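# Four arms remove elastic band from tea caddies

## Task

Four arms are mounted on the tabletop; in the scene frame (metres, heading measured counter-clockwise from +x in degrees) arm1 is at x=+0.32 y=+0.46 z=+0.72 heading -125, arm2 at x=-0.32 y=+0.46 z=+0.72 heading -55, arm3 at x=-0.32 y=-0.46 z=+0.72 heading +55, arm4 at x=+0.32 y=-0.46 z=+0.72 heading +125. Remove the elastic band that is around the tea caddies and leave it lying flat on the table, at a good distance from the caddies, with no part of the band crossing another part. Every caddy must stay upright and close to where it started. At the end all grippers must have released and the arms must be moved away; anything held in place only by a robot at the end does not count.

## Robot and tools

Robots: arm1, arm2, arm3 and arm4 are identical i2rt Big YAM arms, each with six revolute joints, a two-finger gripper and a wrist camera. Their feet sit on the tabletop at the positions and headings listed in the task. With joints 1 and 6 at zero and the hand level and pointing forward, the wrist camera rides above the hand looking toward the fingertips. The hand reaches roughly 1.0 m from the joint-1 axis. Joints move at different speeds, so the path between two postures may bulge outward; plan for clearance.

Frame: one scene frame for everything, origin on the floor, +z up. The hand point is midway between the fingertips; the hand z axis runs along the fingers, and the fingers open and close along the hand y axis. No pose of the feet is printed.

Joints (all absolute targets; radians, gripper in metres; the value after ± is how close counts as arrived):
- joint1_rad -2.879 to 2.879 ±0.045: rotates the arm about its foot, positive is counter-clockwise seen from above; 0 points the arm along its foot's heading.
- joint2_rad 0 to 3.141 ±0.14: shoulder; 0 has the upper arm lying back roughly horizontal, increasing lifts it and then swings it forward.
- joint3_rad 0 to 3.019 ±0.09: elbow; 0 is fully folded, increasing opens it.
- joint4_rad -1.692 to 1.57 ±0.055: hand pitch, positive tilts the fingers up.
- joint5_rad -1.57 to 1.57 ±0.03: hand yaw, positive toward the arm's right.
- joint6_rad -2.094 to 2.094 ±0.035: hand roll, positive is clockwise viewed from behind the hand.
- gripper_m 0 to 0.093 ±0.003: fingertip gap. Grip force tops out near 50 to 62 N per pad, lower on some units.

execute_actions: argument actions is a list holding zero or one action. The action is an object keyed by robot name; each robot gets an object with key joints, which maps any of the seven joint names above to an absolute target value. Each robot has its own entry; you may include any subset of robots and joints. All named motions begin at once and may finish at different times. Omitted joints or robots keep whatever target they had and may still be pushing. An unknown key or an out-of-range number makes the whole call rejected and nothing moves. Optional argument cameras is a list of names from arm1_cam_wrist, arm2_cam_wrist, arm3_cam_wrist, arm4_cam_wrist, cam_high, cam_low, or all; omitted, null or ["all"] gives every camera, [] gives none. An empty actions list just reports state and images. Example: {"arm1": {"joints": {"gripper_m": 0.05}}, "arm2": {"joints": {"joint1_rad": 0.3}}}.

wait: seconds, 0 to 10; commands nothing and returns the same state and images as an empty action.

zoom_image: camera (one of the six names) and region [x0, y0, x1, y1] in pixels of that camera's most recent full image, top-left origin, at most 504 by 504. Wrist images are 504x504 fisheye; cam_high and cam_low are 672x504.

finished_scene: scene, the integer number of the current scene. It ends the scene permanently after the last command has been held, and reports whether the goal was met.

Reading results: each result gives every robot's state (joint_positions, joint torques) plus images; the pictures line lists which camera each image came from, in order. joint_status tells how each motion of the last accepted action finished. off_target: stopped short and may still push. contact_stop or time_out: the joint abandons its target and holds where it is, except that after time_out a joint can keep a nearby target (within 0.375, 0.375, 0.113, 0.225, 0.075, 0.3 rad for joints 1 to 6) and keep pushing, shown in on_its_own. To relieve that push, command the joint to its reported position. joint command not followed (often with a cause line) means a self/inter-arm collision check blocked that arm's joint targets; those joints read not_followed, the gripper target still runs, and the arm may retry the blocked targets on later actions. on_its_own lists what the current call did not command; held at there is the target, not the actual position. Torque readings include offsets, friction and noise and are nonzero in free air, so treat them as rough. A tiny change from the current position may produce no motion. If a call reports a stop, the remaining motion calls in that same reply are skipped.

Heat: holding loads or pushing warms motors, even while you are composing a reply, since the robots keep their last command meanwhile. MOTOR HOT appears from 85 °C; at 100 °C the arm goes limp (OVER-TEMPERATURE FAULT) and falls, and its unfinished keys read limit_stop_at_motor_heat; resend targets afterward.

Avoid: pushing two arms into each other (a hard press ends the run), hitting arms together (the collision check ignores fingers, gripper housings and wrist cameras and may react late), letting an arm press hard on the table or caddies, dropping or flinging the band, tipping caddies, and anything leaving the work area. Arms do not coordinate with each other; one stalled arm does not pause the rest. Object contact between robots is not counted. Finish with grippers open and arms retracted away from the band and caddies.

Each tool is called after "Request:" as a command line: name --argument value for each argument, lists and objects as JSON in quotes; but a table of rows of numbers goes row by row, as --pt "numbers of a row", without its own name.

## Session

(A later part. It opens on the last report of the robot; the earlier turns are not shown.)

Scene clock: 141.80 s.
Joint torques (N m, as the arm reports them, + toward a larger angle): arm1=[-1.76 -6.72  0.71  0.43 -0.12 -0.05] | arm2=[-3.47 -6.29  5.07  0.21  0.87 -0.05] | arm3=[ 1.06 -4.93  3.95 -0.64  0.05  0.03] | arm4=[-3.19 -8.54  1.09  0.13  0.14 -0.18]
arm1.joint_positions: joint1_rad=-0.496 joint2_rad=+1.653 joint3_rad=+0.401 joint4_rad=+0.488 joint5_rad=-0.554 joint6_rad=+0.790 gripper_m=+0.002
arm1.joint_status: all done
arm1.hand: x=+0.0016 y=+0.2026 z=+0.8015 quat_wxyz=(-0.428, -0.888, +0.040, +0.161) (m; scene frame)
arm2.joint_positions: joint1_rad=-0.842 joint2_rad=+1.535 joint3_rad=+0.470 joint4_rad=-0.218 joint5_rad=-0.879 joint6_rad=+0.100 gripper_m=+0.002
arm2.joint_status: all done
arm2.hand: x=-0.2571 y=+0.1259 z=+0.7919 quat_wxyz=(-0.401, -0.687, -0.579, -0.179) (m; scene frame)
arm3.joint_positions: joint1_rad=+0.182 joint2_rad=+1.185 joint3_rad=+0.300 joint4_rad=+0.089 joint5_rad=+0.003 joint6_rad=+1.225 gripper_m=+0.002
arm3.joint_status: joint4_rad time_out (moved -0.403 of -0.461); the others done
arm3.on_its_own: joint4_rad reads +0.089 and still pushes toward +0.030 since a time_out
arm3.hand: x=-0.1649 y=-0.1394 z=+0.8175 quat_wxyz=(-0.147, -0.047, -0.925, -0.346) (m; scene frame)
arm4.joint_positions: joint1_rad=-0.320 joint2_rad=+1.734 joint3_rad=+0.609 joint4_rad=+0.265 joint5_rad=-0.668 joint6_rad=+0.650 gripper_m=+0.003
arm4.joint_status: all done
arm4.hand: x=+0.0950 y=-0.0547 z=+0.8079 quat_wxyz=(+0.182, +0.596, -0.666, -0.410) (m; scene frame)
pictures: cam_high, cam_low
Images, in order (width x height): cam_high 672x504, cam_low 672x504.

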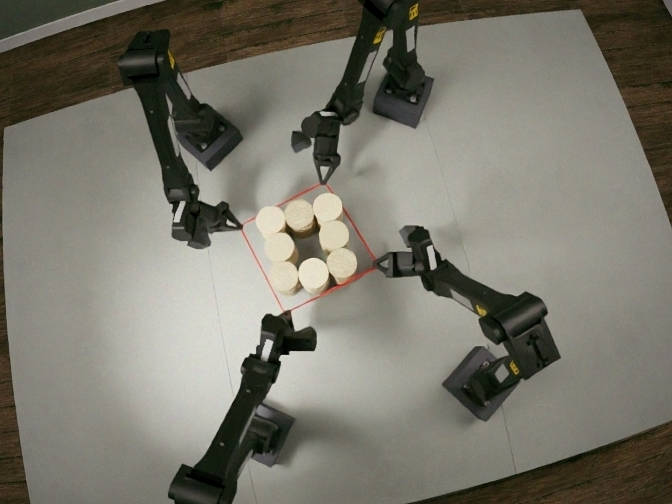

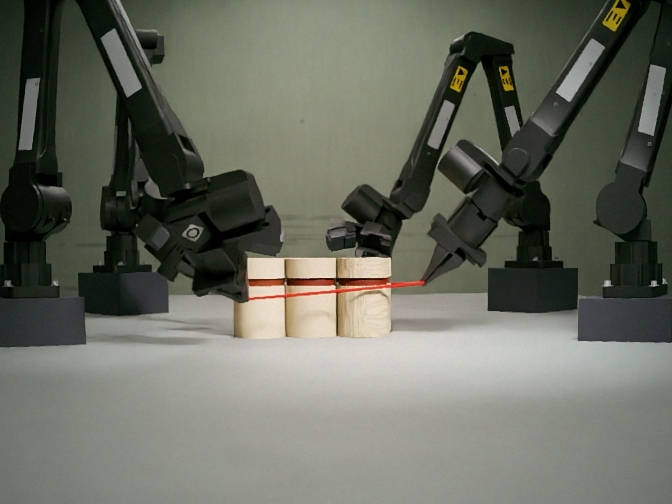

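Request:
execute_actions --actions '[{"arm1":{"joints":{"joint1_rad":-0.41,"joint2_rad":1.63,"joint3_rad":0.30,"joint4_rad":0.485}},"arm2":{"joints":{"joint1_rad":-0.82,"joint2_rad":1.465,"joint3_rad":0.385,"joint4_rad":-0.205}},"arm3":{"joints":{"joint1_rad":0.34,"joint3_rad":0.25}},"arm4":{"joints":{"joint1_rad":-0.26,"joint2_rad":1.705,"joint3_rad":0.495,"joint4_rad":0.27}}}]' --cameras '["cam_high","cam_low"]'

Request:
zoom_image --camera "cam_high" --region '[210, 160, 410, 340]'

Scene clock: 155.27 s.
Joint torques (N m, as the arm reports them, + toward a larger angle): arm1=[-0.42 -6.1  -1.05  0.01 -0.43 -0.06] | arm2=[-3.08 -4.93  3.72  0.06  0.9  -0.05] | arm3=[ 2.49 -4.93  2.87 -0.47 -0.73  0.02] | arm4=[-2.68 -8.04  0.16 -0.19 -0.13 -0.17]
arm1.joint_positions: joint1_rad=-0.408 joint2_rad=+1.626 joint3_rad=+0.360 joint4_rad=+0.519 joint5_rad=-0.545 joint6_rad=+0.792 gripper_m=+0.002
arm1.joint_status: all done
arm1.hand: x=+0.0348 y=+0.1830 z=+0.8047 quat_wxyz=(-0.437, -0.887, +0.001, +0.151) (m; scene frame)
arm2.joint_positions: joint1_rad=-0.791 joint2_rad=+1.465 joint3_rad=+0.407 joint4_rad=-0.194 joint5_rad=-0.879 joint6_rad=+0.102 gripper_m=+0.002
arm2.joint_status: all done
arm2.hand: x=-0.2372 y=+0.1481 z=+0.7976 quat_wxyz=(-0.405, -0.667, -0.599, -0.178) (m; scene frame)
arm3.joint_positions: joint1_rad=+0.307 joint2_rad=+1.185 joint3_rad=+0.300 joint4_rad=+0.085 joint5_rad=+0.020 joint6_rad=+1.226 gripper_m=+0.002
arm3.joint_status: all done
arm3.hand: x=-0.2033 y=-0.1243 z=+0.8168 quat_wxyz=(-0.132, +0.006, -0.927, -0.350) (m; scene frame)
arm4.joint_positions: joint1_rad=-0.237 joint2_rad=+1.698 joint3_rad=+0.547 joint4_rad=+0.298 joint5_rad=-0.660 joint6_rad=+0.650 gripper_m=+0.003
arm4.joint_status: all done
arm4.hand: x=+0.0702 y=-0.0934 z=+0.8084 quat_wxyz=(+0.194, +0.623, -0.641, -0.405) (m; scene frame)
pictures: cam_high, cam_low
Images, in order (width x height): cam_high 672x504, cam_low 672x504.

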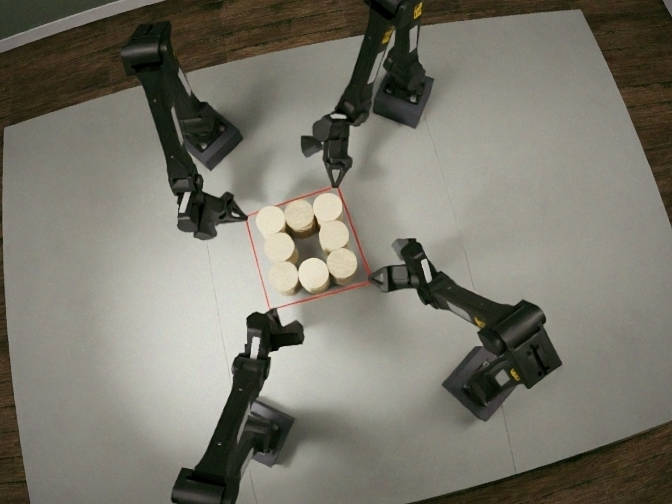

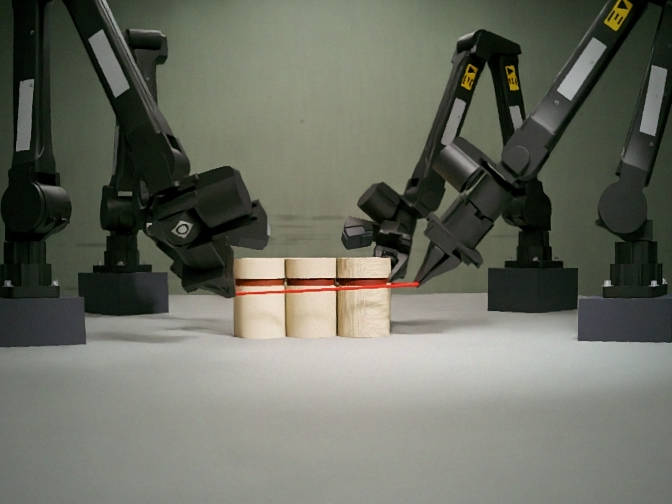

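Region (210, 160, 410, 340) of cam_high's 672x504 image, scaled by 2.520, with more detail than that image has; it fills the top 454 rows of this view, and the rest is white.

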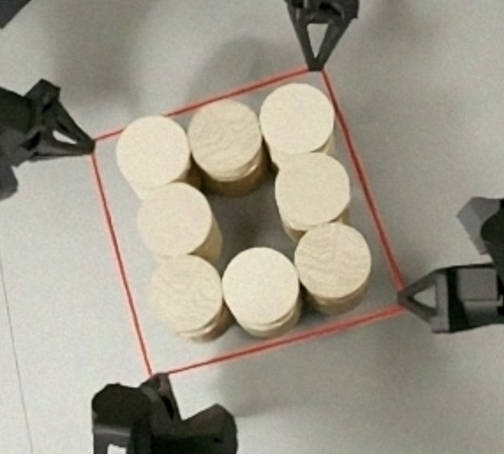

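Request:
execute_actions --actions '[{"arm1":{"joints":{"joint1_rad":-0.395,"joint2_rad":1.43,"joint3_rad":0.28,"joint4_rad":0.29}},"arm2":{"joints":{"joint2_rad":1.265,"joint4_rad":-0.41}},"arm3":{"joints":{"joint2_rad":1.05,"joint3_rad":0.30,"joint4_rad":-0.15}},"arm4":{"joints":{"joint2_rad":1.545,"joint4_rad":0.10}}}]' --cameras '["cam_high","cam_low"]'

Request:
zoom_image --camera "cam_high" --region '[210, 160, 410, 340]'

Scene clock: 165.47 s.
Joint torques (N m, as the arm reports them, + toward a larger angle): arm1=[ 0.49 -3.71  0.4  -0.93 -0.49 -0.07] | arm2=[-3.24 -3.3   5.14 -0.71  0.86 -0.03] | arm3=[ 2.49 -3.35  5.65 -0.9  -0.73  0.01] | arm4=[-2.77 -6.29  1.48 -1.05 -0.22 -0.17]
arm1.joint_positions: joint1_rad=-0.404 joint2_rad=+1.416 joint3_rad=+0.343 joint4_rad=+0.347 joint5_rad=-0.543 joint6_rad=+0.793 gripper_m=+0.002
arm1.joint_status: joint4_rad time_out (moved -0.172 of -0.229); the others done
arm1.on_its_own: joint4_rad reads +0.347 and still pushes toward +0.290 since a time_out
arm1.hand: x=+0.0436 y=+0.1872 z=+0.8470 quat_wxyz=(-0.441, -0.883, -0.003, +0.159) (m; scene frame)
arm2.joint_positions: joint1_rad=-0.791 joint2_rad=+1.258 joint3_rad=+0.407 joint4_rad=-0.378 joint5_rad=-0.879 joint6_rad=+0.103 gripper_m=+0.002
arm2.joint_status: all done
arm2.hand: x=-0.2351 y=+0.1594 z=+0.8418 quat_wxyz=(-0.411, -0.663, -0.602, -0.170) (m; scene frame)
arm3.joint_positions: joint1_rad=+0.307 joint2_rad=+1.044 joint3_rad=+0.332 joint4_rad=-0.085 joint5_rad=+0.020 joint6_rad=+1.227 gripper_m=+0.002
arm3.joint_status: joint4_rad time_out (moved -0.169 of -0.235); the others done
arm3.on_its_own: joint4_rad reads -0.085 and still pushes toward -0.150 since a time_out
arm3.hand: x=-0.2046 y=-0.1281 z=+0.8488 quat_wxyz=(-0.133, +0.006, -0.927, -0.352) (m; scene frame)
arm4.joint_positions: joint1_rad=-0.237 joint2_rad=+1.527 joint3_rad=+0.547 joint4_rad=+0.148 joint5_rad=-0.657 joint6_rad=+0.650 gripper_m=+0.003
arm4.joint_status: all done
arm4.hand: x=+0.0716 y=-0.0971 z=+0.8568 quat_wxyz=(+0.189, +0.623, -0.637, -0.413) (m; scene frame)
pictures: cam_high, cam_low
Images, in order (width x height): cam_high 672x504, cam_low 672x504.

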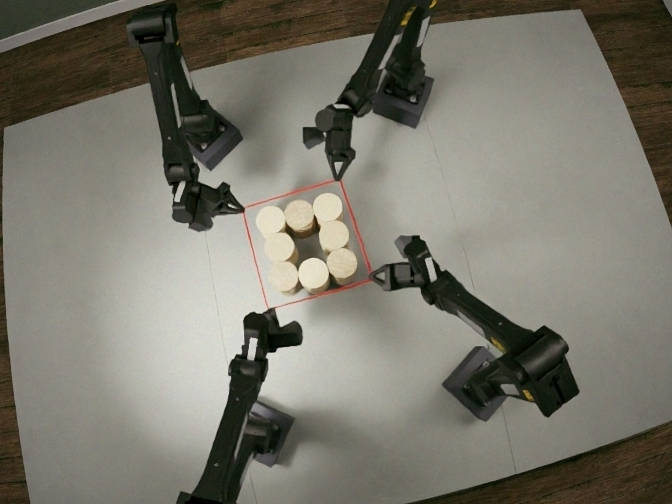

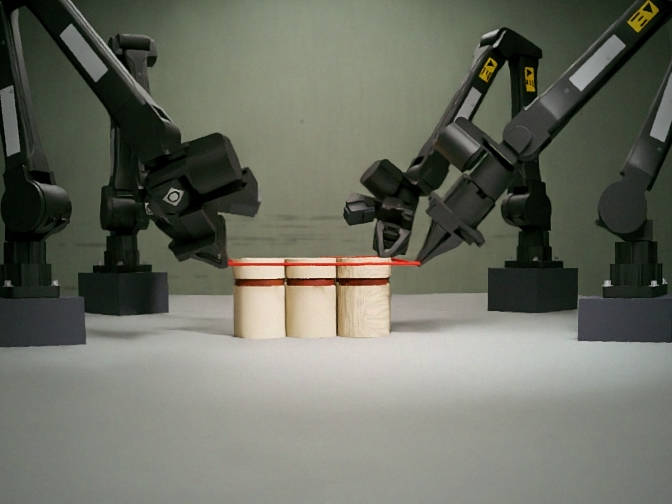

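Region (210, 160, 410, 340) of cam_high's 672x504 image, scaled by 2.520, with more detail than that image has; it fills the top 454 rows of this view, and the rest is white.

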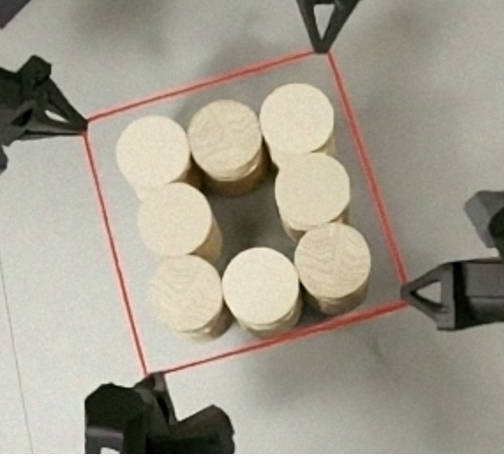

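Continue up with q2 only (lets it relax slightly).

Request:
execute_actions --actions '[{"arm1":{"joints":{"joint2_rad":1.2,"joint3_rad":0.33,"joint4_rad":0.15}},"arm2":{"joints":{"joint2_rad":1.02,"joint3_rad":0.45,"joint4_rad":-0.55}},"arm3":{"joints":{"joint2_rad":0.85,"joint3_rad":0.38,"joint4_rad":-0.3}},"arm4":{"joints":{"joint2_rad":1.36,"joint3_rad":0.54,"joint4_rad":-0.03}}}]' --cameras '["cam_high","cam_low"]'

Scene clock: 170.67 s.
Joint torques (N m, as the arm reports them, + toward a larger angle): arm1=[ 0.56 -3.22  3.89 -0.36 -0.48 -0.07] | arm2=[-2.8  -1.56  9.15 -0.32  0.79 -0.03] | arm3=[ 2.49 -2.57  8.67 -0.37 -0.73  0.  ] | arm4=[-2.68 -5.6   4.13 -0.74 -0.22 -0.18]
arm1.joint_positions: joint1_rad=-0.404 joint2_rad=+1.195 joint3_rad=+0.376 joint4_rad=+0.196 joint5_rad=-0.543 joint6_rad=+0.794 gripper_m=+0.002
arm1.joint_status: all done
arm1.hand: x=+0.0368 y=+0.1835 z=+0.9141 quat_wxyz=(-0.464, -0.863, -0.017, +0.198) (m; scene frame)
arm2.joint_positions: joint1_rad=-0.791 joint2_rad=+1.017 joint3_rad=+0.449 joint4_rad=-0.523 joint5_rad=-0.876 joint6_rad=+0.103 gripper_m=+0.002
arm2.joint_status: all done
arm2.hand: x=-0.2355 y=+0.1563 z=+0.9098 quat_wxyz=(-0.448, -0.636, -0.617, -0.121) (m; scene frame)
arm3.joint_positions: joint1_rad=+0.307 joint2_rad=+0.849 joint3_rad=+0.395 joint4_rad=-0.246 joint5_rad=+0.020 joint6_rad=+1.228 gripper_m=+0.002
arm3.joint_status: all done
arm3.hand: x=-0.2038 y=-0.1251 z=+0.9159 quat_wxyz=(-0.147, +0.005, -0.907, -0.394) (m; scene frame)
arm4.joint_positions: joint1_rad=-0.237 joint2_rad=+1.346 joint3_rad=+0.571 joint4_rad=+0.013 joint5_rad=-0.656 joint6_rad=+0.650 gripper_m=+0.003
arm4.joint_status: all done
arm4.hand: x=+0.0707 y=-0.0964 z=+0.9201 quat_wxyz=(+0.176, +0.624, -0.620, -0.441) (m; scene frame)
pictures: cam_high, cam_low
Images, in order (width x height): cam_high 672x504, cam_low 672x504.

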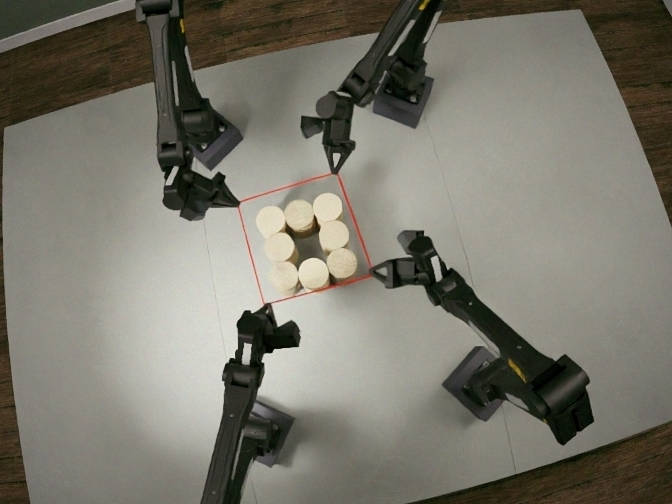

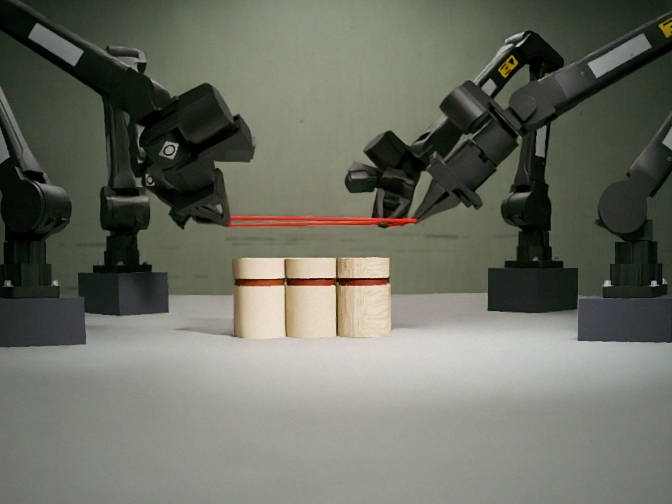

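Request:
execute_actions --actions '[{"arm1":{"joints":{"joint1_rad":0.367,"joint2_rad":0.973,"joint3_rad":0.6,"joint4_rad":-0.71,"joint5_rad":0,"joint6_rad":1.5}},"arm2":{"joints":{"joint1_rad":0.175,"joint2_rad":1.31,"joint3_rad":0.92,"joint4_rad":-0.68,"joint5_rad":0,"joint6_rad":1.17}},"arm3":{"joints":{"joint1_rad":-0.13,"joint2_rad":1.36,"joint3_rad":0.985,"joint4_rad":-0.69,"joint6_rad":1.2}},"arm4":{"joints":{"joint1_rad":-0.386,"joint2_rad":1.077,"joint3_rad":0.65,"joint4_rad":-0.655,"joint5_rad":0,"joint6_rad":0.72}}}]' --cameras '["cam_high","cam_low"]'

Request:
execute_actions --actions '[{"arm1":{"joints":{"joint1_rad":0.89,"joint2_rad":1.118,"joint3_rad":0.635,"joint4_rad":-0.595,"joint6_rad":2.05}},"arm2":{"joints":{"joint1_rad":0.367,"joint2_rad":1.765,"joint3_rad":1.395,"joint4_rad":-0.695,"joint6_rad":1.5}},"arm3":{"joints":{"joint1_rad":-0.367,"joint2_rad":1.76,"joint3_rad":1.40,"joint4_rad":-0.71,"joint6_rad":1.16}},"arm4":{"joints":{"joint1_rad":-0.89,"joint2_rad":1.125,"joint3_rad":0.63,"joint4_rad":-0.58,"joint6_rad":0.27}}}]' --cameras '["cam_high","cam_low"]'

Scene clock: 196.33 s.
Joint torques (N m, as the arm reports them, + toward a larger angle): arm1=[ 1.08 -3.44 11.39 -0.67 -0.23 -0.02] | arm2=[-0.15 -5.94 11.02 -0.17  0.17  0.  ] | arm3=[ -0.3  -10.58  11.72   0.13   0.21  -0.12] | arm4=[-2.01 -3.96  9.92 -0.55  0.29 -0.01]
arm1.joint_positions: joint1_rad=+0.351 joint2_rad=+0.985 joint3_rad=+0.582 joint4_rad=-0.671 joint5_rad=+0.008 joint6_rad=+1.494 gripper_m=+0.002
arm1.joint_status: all done
arm1.hand: x=+0.2300 y=+0.1356 z=+0.9318 quat_wxyz=(-0.246, -0.964, +0.092, +0.047) (m; scene frame)
arm2.joint_positions: joint1_rad=+0.172 joint2_rad=+1.295 joint3_rad=+0.907 joint4_rad=-0.655 joint5_rad=-0.001 joint6_rad=+1.164 gripper_m=+0.002
arm2.joint_status: all done
arm2.hand: x=+0.0123 y=+0.1399 z=+0.9450 quat_wxyz=(-0.257, -0.794, -0.549, -0.046) (m; scene frame)
arm3.joint_positions: joint1_rad=-0.134 joint2_rad=+1.355 joint3_rad=+0.962 joint4_rad=-0.660 joint5_rad=+0.000 joint6_rad=+1.212 gripper_m=+0.002
arm3.joint_status: all done
arm3.hand: x=+0.0135 y=-0.1118 z=+0.9371 quat_wxyz=(-0.137, -0.194, -0.947, -0.215) (m; scene frame)
arm4.joint_positions: joint1_rad=-0.370 joint2_rad=+1.070 joint3_rad=+0.627 joint4_rad=-0.625 joint5_rad=-0.010 joint6_rad=+0.714 gripper_m=+0.003
arm4.joint_status: all done
arm4.hand: x=+0.2364 y=-0.1076 z=+0.9347 quat_wxyz=(-0.078, +0.501, -0.828, -0.241) (m; scene frame)
pictures: cam_high, cam_low
Images, in order (width x height): cam_high 672x504, cam_low 672x504.

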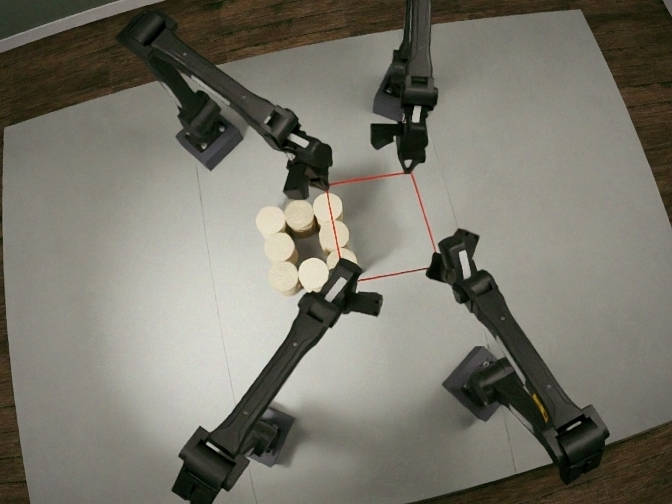

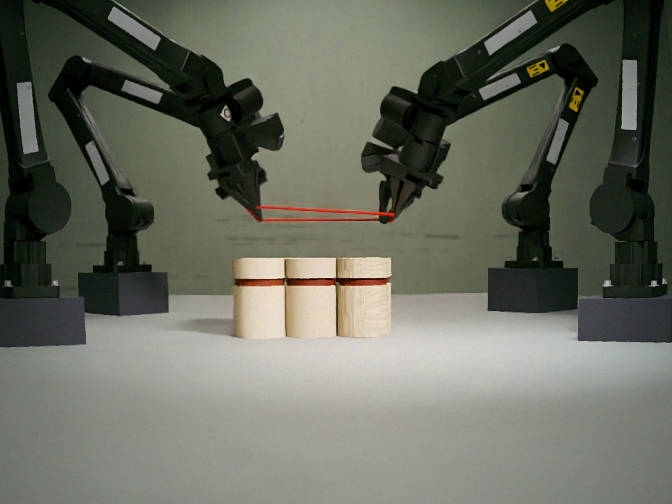

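Scene clock: 197.90 s.
Joint torques (N m, as the arm reports them, + toward a larger angle): arm1=[ 0.89 -4.06 11.48  0.94 -0.2   0.01] | arm2=[  0.78 -13.38  12.89  -0.13  -0.01   0.03] | arm3=[ -1.38 -18.18  12.89   0.33   0.3   -0.12] | arm4=[-1.94 -4.5   8.17  0.91  0.23 -0.13]
arm1.joint_positions: joint1_rad=+0.875 joint2_rad=+1.121 joint3_rad=+0.611 joint4_rad=-0.597 joint5_rad=+0.007 joint6_rad=+2.041 gripper_m=+0.002
arm1.joint_status: all done
arm1.hand: x=+0.4112 y=+0.1107 z=+0.9080 quat_wxyz=(-0.220, -0.967, +0.103, -0.077) (m; scene frame)
arm2.joint_positions: joint1_rad=+0.358 joint2_rad=+1.759 joint3_rad=+1.359 joint4_rad=-0.678 joint5_rad=+0.005 joint6_rad=+1.493 gripper_m=+0.002
arm2.joint_status: all done
arm2.hand: x=+0.2037 y=+0.1139 z=+0.9115 quat_wxyz=(-0.222, -0.835, -0.493, -0.099) (m; scene frame)
arm3.joint_positions: joint1_rad=-0.356 joint2_rad=+1.760 joint3_rad=+1.364 joint4_rad=-0.685 joint5_rad=-0.002 joint6_rad=+1.172 gripper_m=+0.002
arm3.joint_status: all done
arm3.hand: x=+0.2035 y=-0.1132 z=+0.9071 quat_wxyz=(-0.154, -0.281, -0.929, -0.185) (m; scene frame)
arm4.joint_positions: joint1_rad=-0.876 joint2_rad=+1.120 joint3_rad=+0.627 joint4_rad=-0.585 joint5_rad=-0.010 joint6_rad=+0.278 gripper_m=+0.003
arm4.joint_status: all done
arm4.hand: x=+0.4203 y=-0.1044 z=+0.9234 quat_wxyz=(-0.174, +0.471, -0.846, -0.179) (m; scene frame)
pictures: cam_high, cam_low
Images, in order (width x height): cam_high 672x504, cam_low 672x504.

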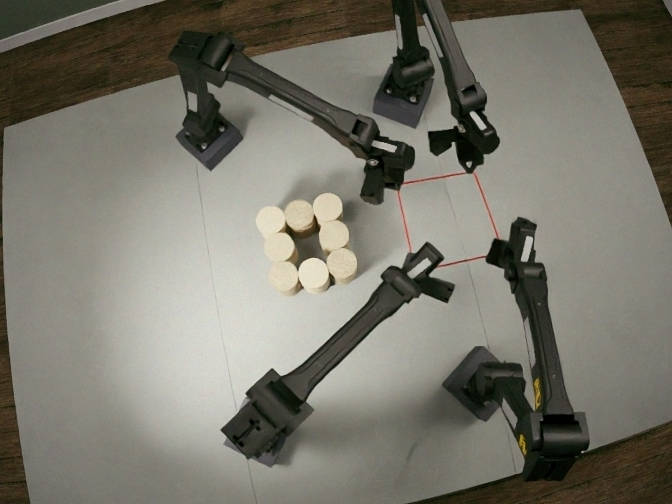

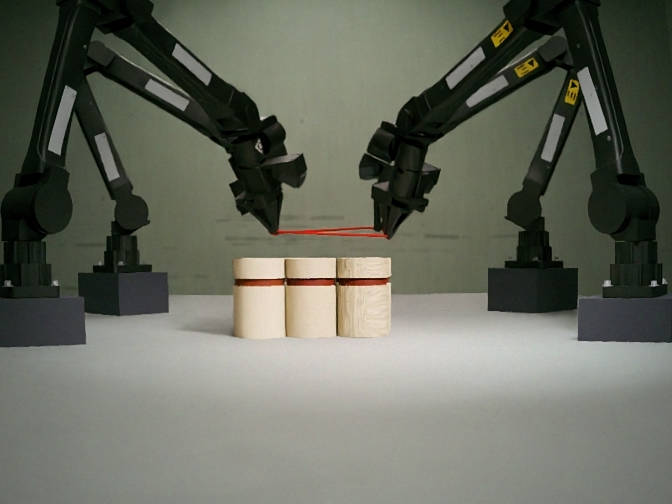

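Request:
execute_actions --actions '[{"arm1":{"joints":{"joint2_rad":1.635,"joint3_rad":0.485,"joint4_rad":0.065}},"arm2":{"joints":{"joint1_rad":0.375,"joint2_rad":2.07,"joint3_rad":1.365,"joint4_rad":-0.37}},"arm3":{"joints":{"joint1_rad":-0.375,"joint2_rad":2.06,"joint3_rad":1.365,"joint4_rad":-0.38}},"arm4":{"joints":{"joint2_rad":1.65,"joint3_rad":0.485,"joint4_rad":0.08}}}]'

Scene clock: 213.47 s.
Joint torques (N m, as the arm reports them, + toward a larger angle): arm1=[ 0.52 -6.45  4.93  1.48 -0.04 -0.02] | arm2=[  0.6  -16.14   9.01   1.19   0.04   0.08] | arm3=[ -1.99 -19.35   8.87   1.97   0.32  -0.11] | arm4=[-1.32 -7.22  3.53  1.36  0.01 -0.1 ]
arm1.joint_positions: joint1_rad=+0.880 joint2_rad=+1.628 joint3_rad=+0.487 joint4_rad=+0.050 joint5_rad=+0.002 joint6_rad=+2.044 gripper_m=+0.002
arm1.joint_status: all done
arm1.hand: x=+0.4188 y=+0.0885 z=+0.7529 quat_wxyz=(-0.226, -0.965, +0.102, -0.083) (m; scene frame)
arm2.joint_positions: joint1_rad=+0.367 joint2_rad=+2.067 joint3_rad=+1.354 joint4_rad=-0.380 joint5_rad=+0.003 joint6_rad=+1.495 gripper_m=+0.002
arm2.joint_status: all done
arm2.hand: x=+0.2366 y=+0.0979 z=+0.7501 quat_wxyz=(-0.215, -0.835, -0.497, -0.099) (m; scene frame)
arm3.joint_positions: joint1_rad=-0.360 joint2_rad=+2.047 joint3_rad=+1.357 joint4_rad=-0.396 joint5_rad=-0.002 joint6_rad=+1.171 gripper_m=+0.002
arm3.joint_status: all done
arm3.hand: x=+0.2360 y=-0.0956 z=+0.7571 quat_wxyz=(-0.153, -0.282, -0.929, -0.183) (m; scene frame)
arm4.joint_positions: joint1_rad=-0.882 joint2_rad=+1.646 joint3_rad=+0.492 joint4_rad=+0.065 joint5_rad=-0.003 joint6_rad=+0.276 gripper_m=+0.003
arm4.joint_status: all done
arm4.hand: x=+0.4295 y=-0.0883 z=+0.7559 quat_wxyz=(-0.174, +0.469, -0.848, -0.172) (m; scene frame)
pictures: arm1_cam_wrist, arm2_cam_wrist, arm3_cam_wrist, arm4_cam_wrist, cam_high, cam_low
Images, in order (width x height): arm1_cam_wrist 504x504, arm2_cam_wrist 504x504, arm3_cam_wrist 504x504, arm4_cam_wrist 504x504, cam_high 672x504, cam_low 672x504.

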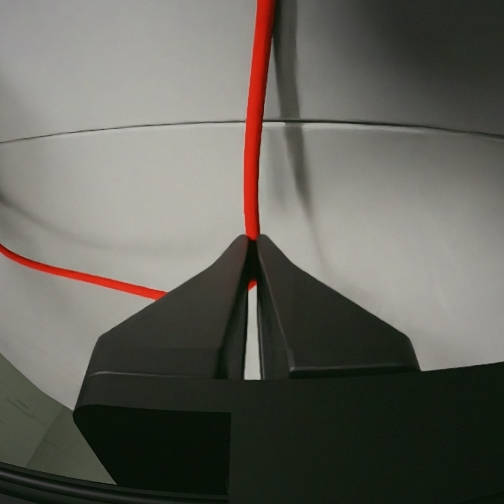

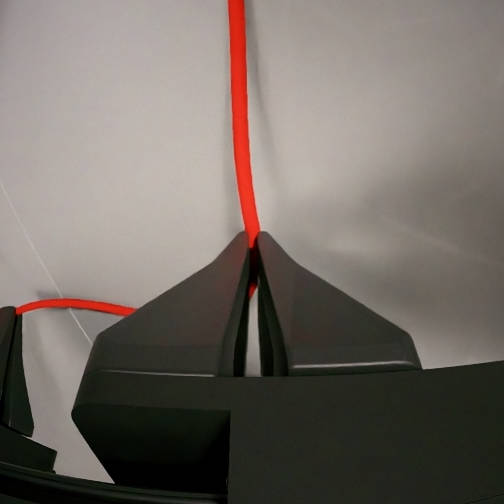

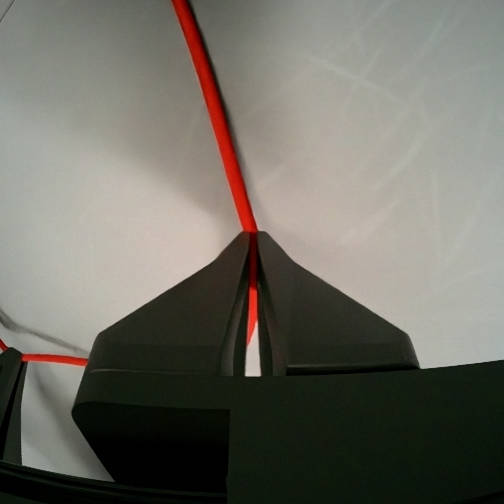

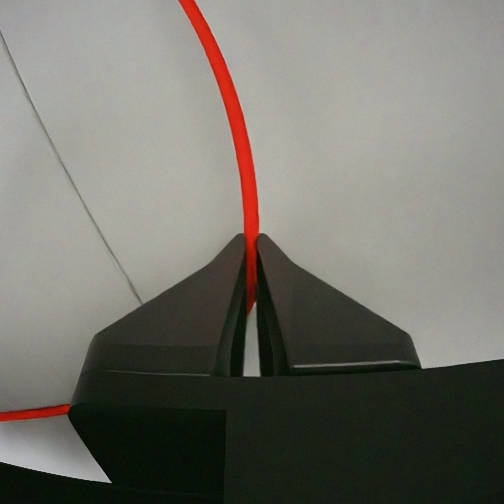

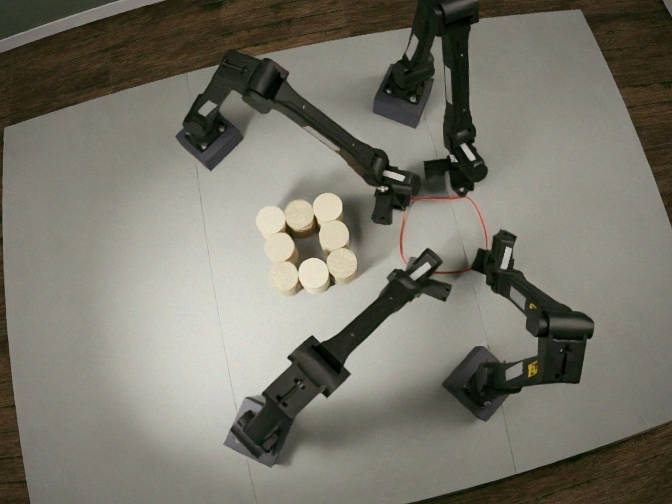

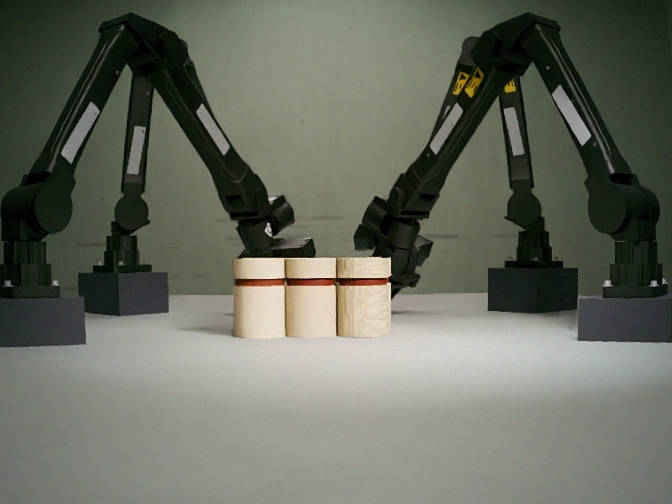

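Slack now. Lower to ~0.733 and release.

Request:
execute_actions --actions '[{"arm1":{"joints":{"joint2_rad":1.69}},"arm2":{"joints":{"joint2_rad":2.10}},"arm3":{"joints":{"joint2_rad":2.098}},"arm4":{"joints":{"joint2_rad":1.715}}}]' --cameras '[]'

Request:
execute_actions --actions '[{"arm1":{"joints":{"gripper_m":0.025}},"arm2":{"joints":{"gripper_m":0.025}},"arm3":{"joints":{"gripper_m":0.025}},"arm4":{"joints":{"gripper_m":0.025}}}]' --cameras '["cam_high","arm1_cam_wrist","arm2_cam_wrist"]'

Request:
execute_actions --actions '[{"arm1":{"joints":{"joint2_rad":1.45,"joint4_rad":-0.25}},"arm2":{"joints":{"joint2_rad":1.95,"joint4_rad":-0.62}},"arm3":{"joints":{"joint2_rad":1.95,"joint4_rad":-0.62}},"arm4":{"joints":{"joint2_rad":1.47,"joint4_rad":-0.22}}}]' --cameras '["cam_high"]'

Request:
execute_actions --actions '[{"arm1":{"joints":{"joint2_rad":0.6,"joint3_rad":0.9,"joint4_rad":-1.2}},"arm2":{"joints":{"joint2_rad":0.6,"joint4_rad":-1.4}},"arm3":{"joints":{"joint2_rad":0.6,"joint4_rad":-1.4}},"arm4":{"joints":{"joint2_rad":0.6,"joint3_rad":0.9,"joint4_rad":-1.2}}}]' --cameras '["cam_high"]'

Scene clock: 225.97 s.
Joint torques (N m, as the arm reports them, + toward a larger angle): arm1=[ 0.49 -6.41  4.44  1.11 -0.03 -0.02] | arm2=[  0.16 -14.84   9.16   1.08   0.03   0.07] | arm3=[ -2.03 -17.26   8.74   1.62   0.32  -0.11] | arm4=[-1.49 -5.83  3.15  0.72  0.01 -0.11]
arm1.joint_positions: joint1_rad=+0.880 joint2_rad=+1.678 joint3_rad=+0.487 joint4_rad=+0.059 joint5_rad=+0.002 joint6_rad=+2.044 gripper_m=+0.002
arm1.joint_status: all done
arm1.hand: x=+0.4166 y=+0.0961 z=+0.7360 quat_wxyz=(-0.208, -0.970, +0.102, -0.076) (m; scene frame)
arm2.joint_positions: joint1_rad=+0.367 joint2_rad=+2.072 joint3_rad=+1.354 joint4_rad=-0.380 joint5_rad=+0.003 joint6_rad=+1.495 gripper_m=+0.002
arm2.joint_status: all done
arm2.hand: x=+0.2358 y=+0.0984 z=+0.7465 quat_wxyz=(-0.212, -0.836, -0.497, -0.097) (m; scene frame)
arm3.joint_positions: joint1_rad=-0.360 joint2_rad=+2.061 joint3_rad=+1.358 joint4_rad=-0.389 joint5_rad=-0.003 joint6_rad=+1.171 gripper_m=+0.002
arm3.joint_status: all done
arm3.hand: x=+0.2357 y=-0.0957 z=+0.7496 quat_wxyz=(-0.151, -0.282, -0.930, -0.181) (m; scene frame)
arm4.joint_positions: joint1_rad=-0.882 joint2_rad=+1.689 joint3_rad=+0.492 joint4_rad=+0.078 joint5_rad=-0.002 joint6_rad=+0.276 gripper_m=+0.003
arm4.joint_status: all done
arm4.hand: x=+0.4280 y=-0.0936 z=+0.7418 quat_wxyz=(-0.164, +0.471, -0.852, -0.162) (m; scene frame)
pictures: none
No camera images: the call's "cameras" was empty. Leave "cameras" out to get every camera's image.

Scene clock: 226.53 s.
Joint torques (N m, as the arm reports them, + toward a larger angle): arm1=[ 0.52 -5.95  4.32  0.45 -0.14 -0.02] | arm2=[ -0.16 -13.65   8.94   0.89   0.04   0.02] | arm3=[ -1.86 -17.31   8.34   1.31   0.44  -0.1 ] | arm4=[-1.5  -5.91  3.17  0.43  0.08 -0.11]
arm1.joint_positions: joint1_rad=+0.880 joint2_rad=+1.674 joint3_rad=+0.490 joint4_rad=+0.074 joint5_rad=+0.005 joint6_rad=+2.044 gripper_m=+0.025
arm1.joint_status: all done
arm1.hand: x=+0.4177 y=+0.0903 z=+0.7398 quat_wxyz=(-0.218, -0.967, +0.102, -0.078) (m; scene frame)
arm2.joint_positions: joint1_rad=+0.367 joint2_rad=+2.072 joint3_rad=+1.354 joint4_rad=-0.377 joint5_rad=+0.003 joint6_rad=+1.495 gripper_m=+0.025
arm2.joint_status: all done
arm2.hand: x=+0.2363 y=+0.0982 z=+0.7468 quat_wxyz=(-0.213, -0.835, -0.497, -0.098) (m; scene frame)
arm3.joint_positions: joint1_rad=-0.360 joint2_rad=+2.061 joint3_rad=+1.363 joint4_rad=-0.379 joint5_rad=-0.005 joint6_rad=+1.171 gripper_m=+0.025
arm3.joint_status: all done
arm3.hand: x=+0.2396 y=-0.0927 z=+0.7531 quat_wxyz=(-0.156, -0.281, -0.928, -0.188) (m; scene frame)
arm4.joint_positions: joint1_rad=-0.882 joint2_rad=+1.689 joint3_rad=+0.492 joint4_rad=+0.086 joint5_rad=-0.005 joint6_rad=+0.275 gripper_m=+0.025
arm4.joint_status: all done
arm4.hand: x=+0.4280 y=-0.0919 z=+0.7427 quat_wxyz=(-0.166, +0.471, -0.851, -0.165) (m; scene frame)
pictures: arm1_cam_wrist, arm2_cam_wrist, cam_high
Images, in order (width x height): arm1_cam_wrist 504x504, arm2_cam_wrist 504x504, cam_high 672x504.

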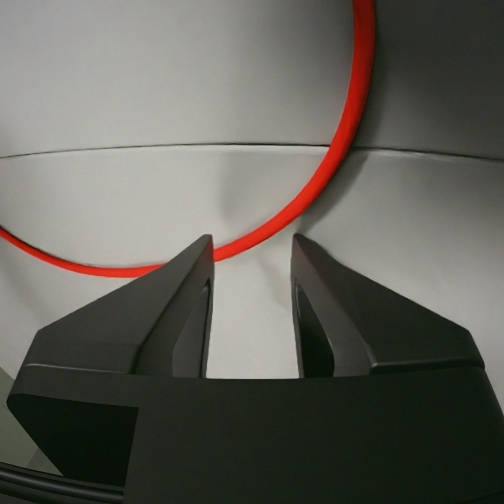

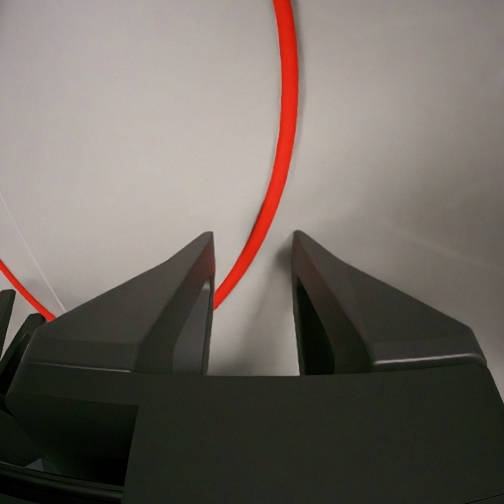

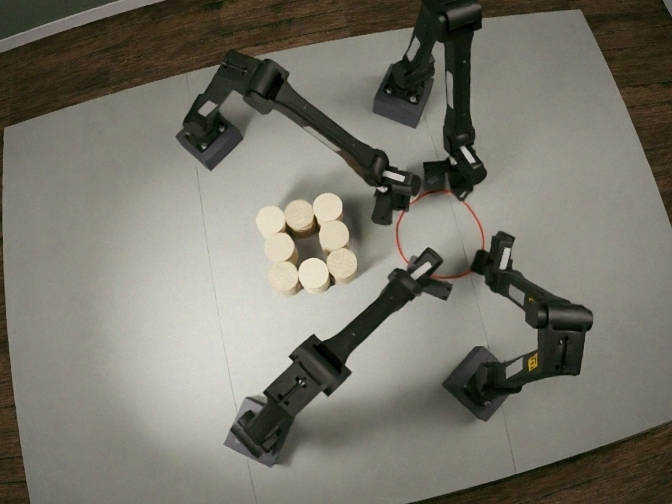

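Scene clock: 227.67 s.
Joint torques (N m, as the arm reports them, + toward a larger angle): arm1=[ 0.52 -5.49  6.52  0.34 -0.02 -0.01] | arm2=[  0.13 -15.64   9.55   0.46   0.04   0.03] | arm3=[ -1.87 -22.39   9.31   0.54   0.32  -0.09] | arm4=[-1.47 -5.93  5.1   0.18  0.   -0.11]
arm1.joint_positions: joint1_rad=+0.880 joint2_rad=+1.448 joint3_rad=+0.483 joint4_rad=-0.242 joint5_rad=+0.002 joint6_rad=+2.044 gripper_m=+0.025
arm1.joint_status: all done
arm1.hand: x=+0.4095 y=+0.1236 z=+0.7841 quat_wxyz=(-0.173, -0.977, +0.103, -0.062) (m; scene frame)
arm2.joint_positions: joint1_rad=+0.367 joint2_rad=+1.950 joint3_rad=+1.354 joint4_rad=-0.614 joint5_rad=+0.003 joint6_rad=+1.495 gripper_m=+0.025
arm2.joint_status: all done
arm2.hand: x=+0.2070 y=+0.1179 z=+0.8000 quat_wxyz=(-0.163, -0.846, -0.503, -0.073) (m; scene frame)
arm3.joint_positions: joint1_rad=-0.360 joint2_rad=+1.972 joint3_rad=+1.355 joint4_rad=-0.606 joint5_rad=-0.003 joint6_rad=+1.171 gripper_m=+0.025
arm3.joint_status: all done
arm3.hand: x=+0.2046 y=-0.1160 z=+0.7821 quat_wxyz=(-0.110, -0.286, -0.943, -0.132) (m; scene frame)
arm4.joint_positions: joint1_rad=-0.882 joint2_rad=+1.466 joint3_rad=+0.489 joint4_rad=-0.212 joint5_rad=-0.002 joint6_rad=+0.275 gripper_m=+0.025
arm4.joint_status: all done
arm4.hand: x=+0.4204 y=-0.1190 z=+0.7892 quat_wxyz=(-0.139, +0.475, -0.858, -0.137) (m; scene frame)
pictures: cam_high
Images, in order (width x height): cam_high 672x504.

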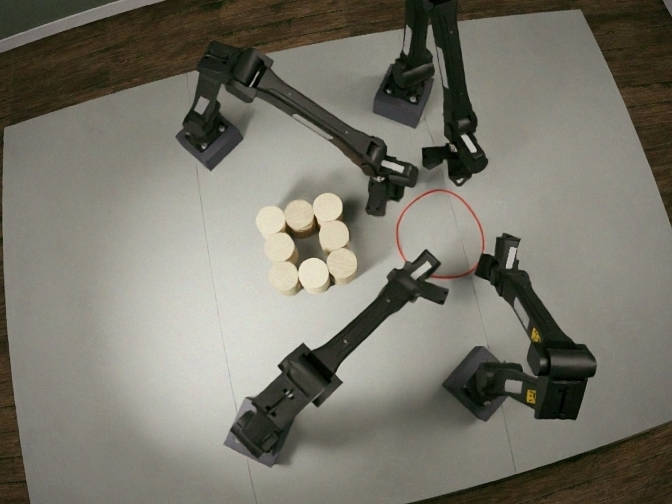

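Scene clock: 229.33 s.
Joint torques (N m, as the arm reports them, + toward a larger angle): arm1=[ 0.58  1.68 11.7   0.87 -0.02 -0.03] | arm2=[ 0.45  3.67 10.04  0.96  0.04  0.01] | arm3=[-1.77  2.53 10.66  1.35  0.28 -0.12] | arm4=[-1.4  -0.03 10.51  0.62 -0.01 -0.11]
arm1.joint_positions: joint1_rad=+0.880 joint2_rad=+0.602 joint3_rad=+0.886 joint4_rad=-1.192 joint5_rad=+0.002 joint6_rad=+2.044 gripper_m=+0.025
arm1.joint_status: all done
arm1.hand: x=+0.3897 y=+0.2055 z=+1.1265 quat_wxyz=(-0.308, -0.939, +0.099, -0.115) (m; scene frame)
arm2.joint_positions: joint1_rad=+0.367 joint2_rad=+0.599 joint3_rad=+1.351 joint4_rad=-1.394 joint5_rad=+0.003 joint6_rad=+1.495 gripper_m=+0.025
arm2.joint_status: all done
arm2.hand: x=-0.1289 y=+0.3422 z=+1.3015 quat_wxyz=(-0.403, -0.768, -0.459, -0.193) (m; scene frame)
arm3.joint_positions: joint1_rad=-0.360 joint2_rad=+0.598 joint3_rad=+1.345 joint4_rad=-1.387 joint5_rad=-0.002 joint6_rad=+1.170 gripper_m=+0.025
arm3.joint_status: all done
arm3.hand: x=-0.1321 y=-0.3348 z=+1.2953 quat_wxyz=(-0.287, -0.258, -0.856, -0.343) (m; scene frame)
arm4.joint_positions: joint1_rad=-0.882 joint2_rad=+0.601 joint3_rad=+0.880 joint4_rad=-1.192 joint5_rad=-0.002 joint6_rad=+0.275 gripper_m=+0.025
arm4.joint_status: all done
arm4.hand: x=+0.3928 y=-0.2087 z=+1.1297 quat_wxyz=(-0.234, +0.458, -0.826, -0.231) (m; scene frame)
pictures: cam_high
Images, in order (width x height): cam_high 672x504.

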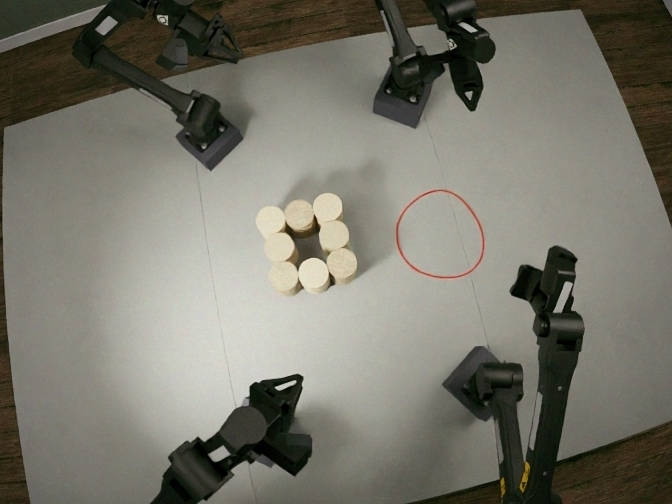

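Request:
finished_scene --scene 1

The scene is finished: the task was done.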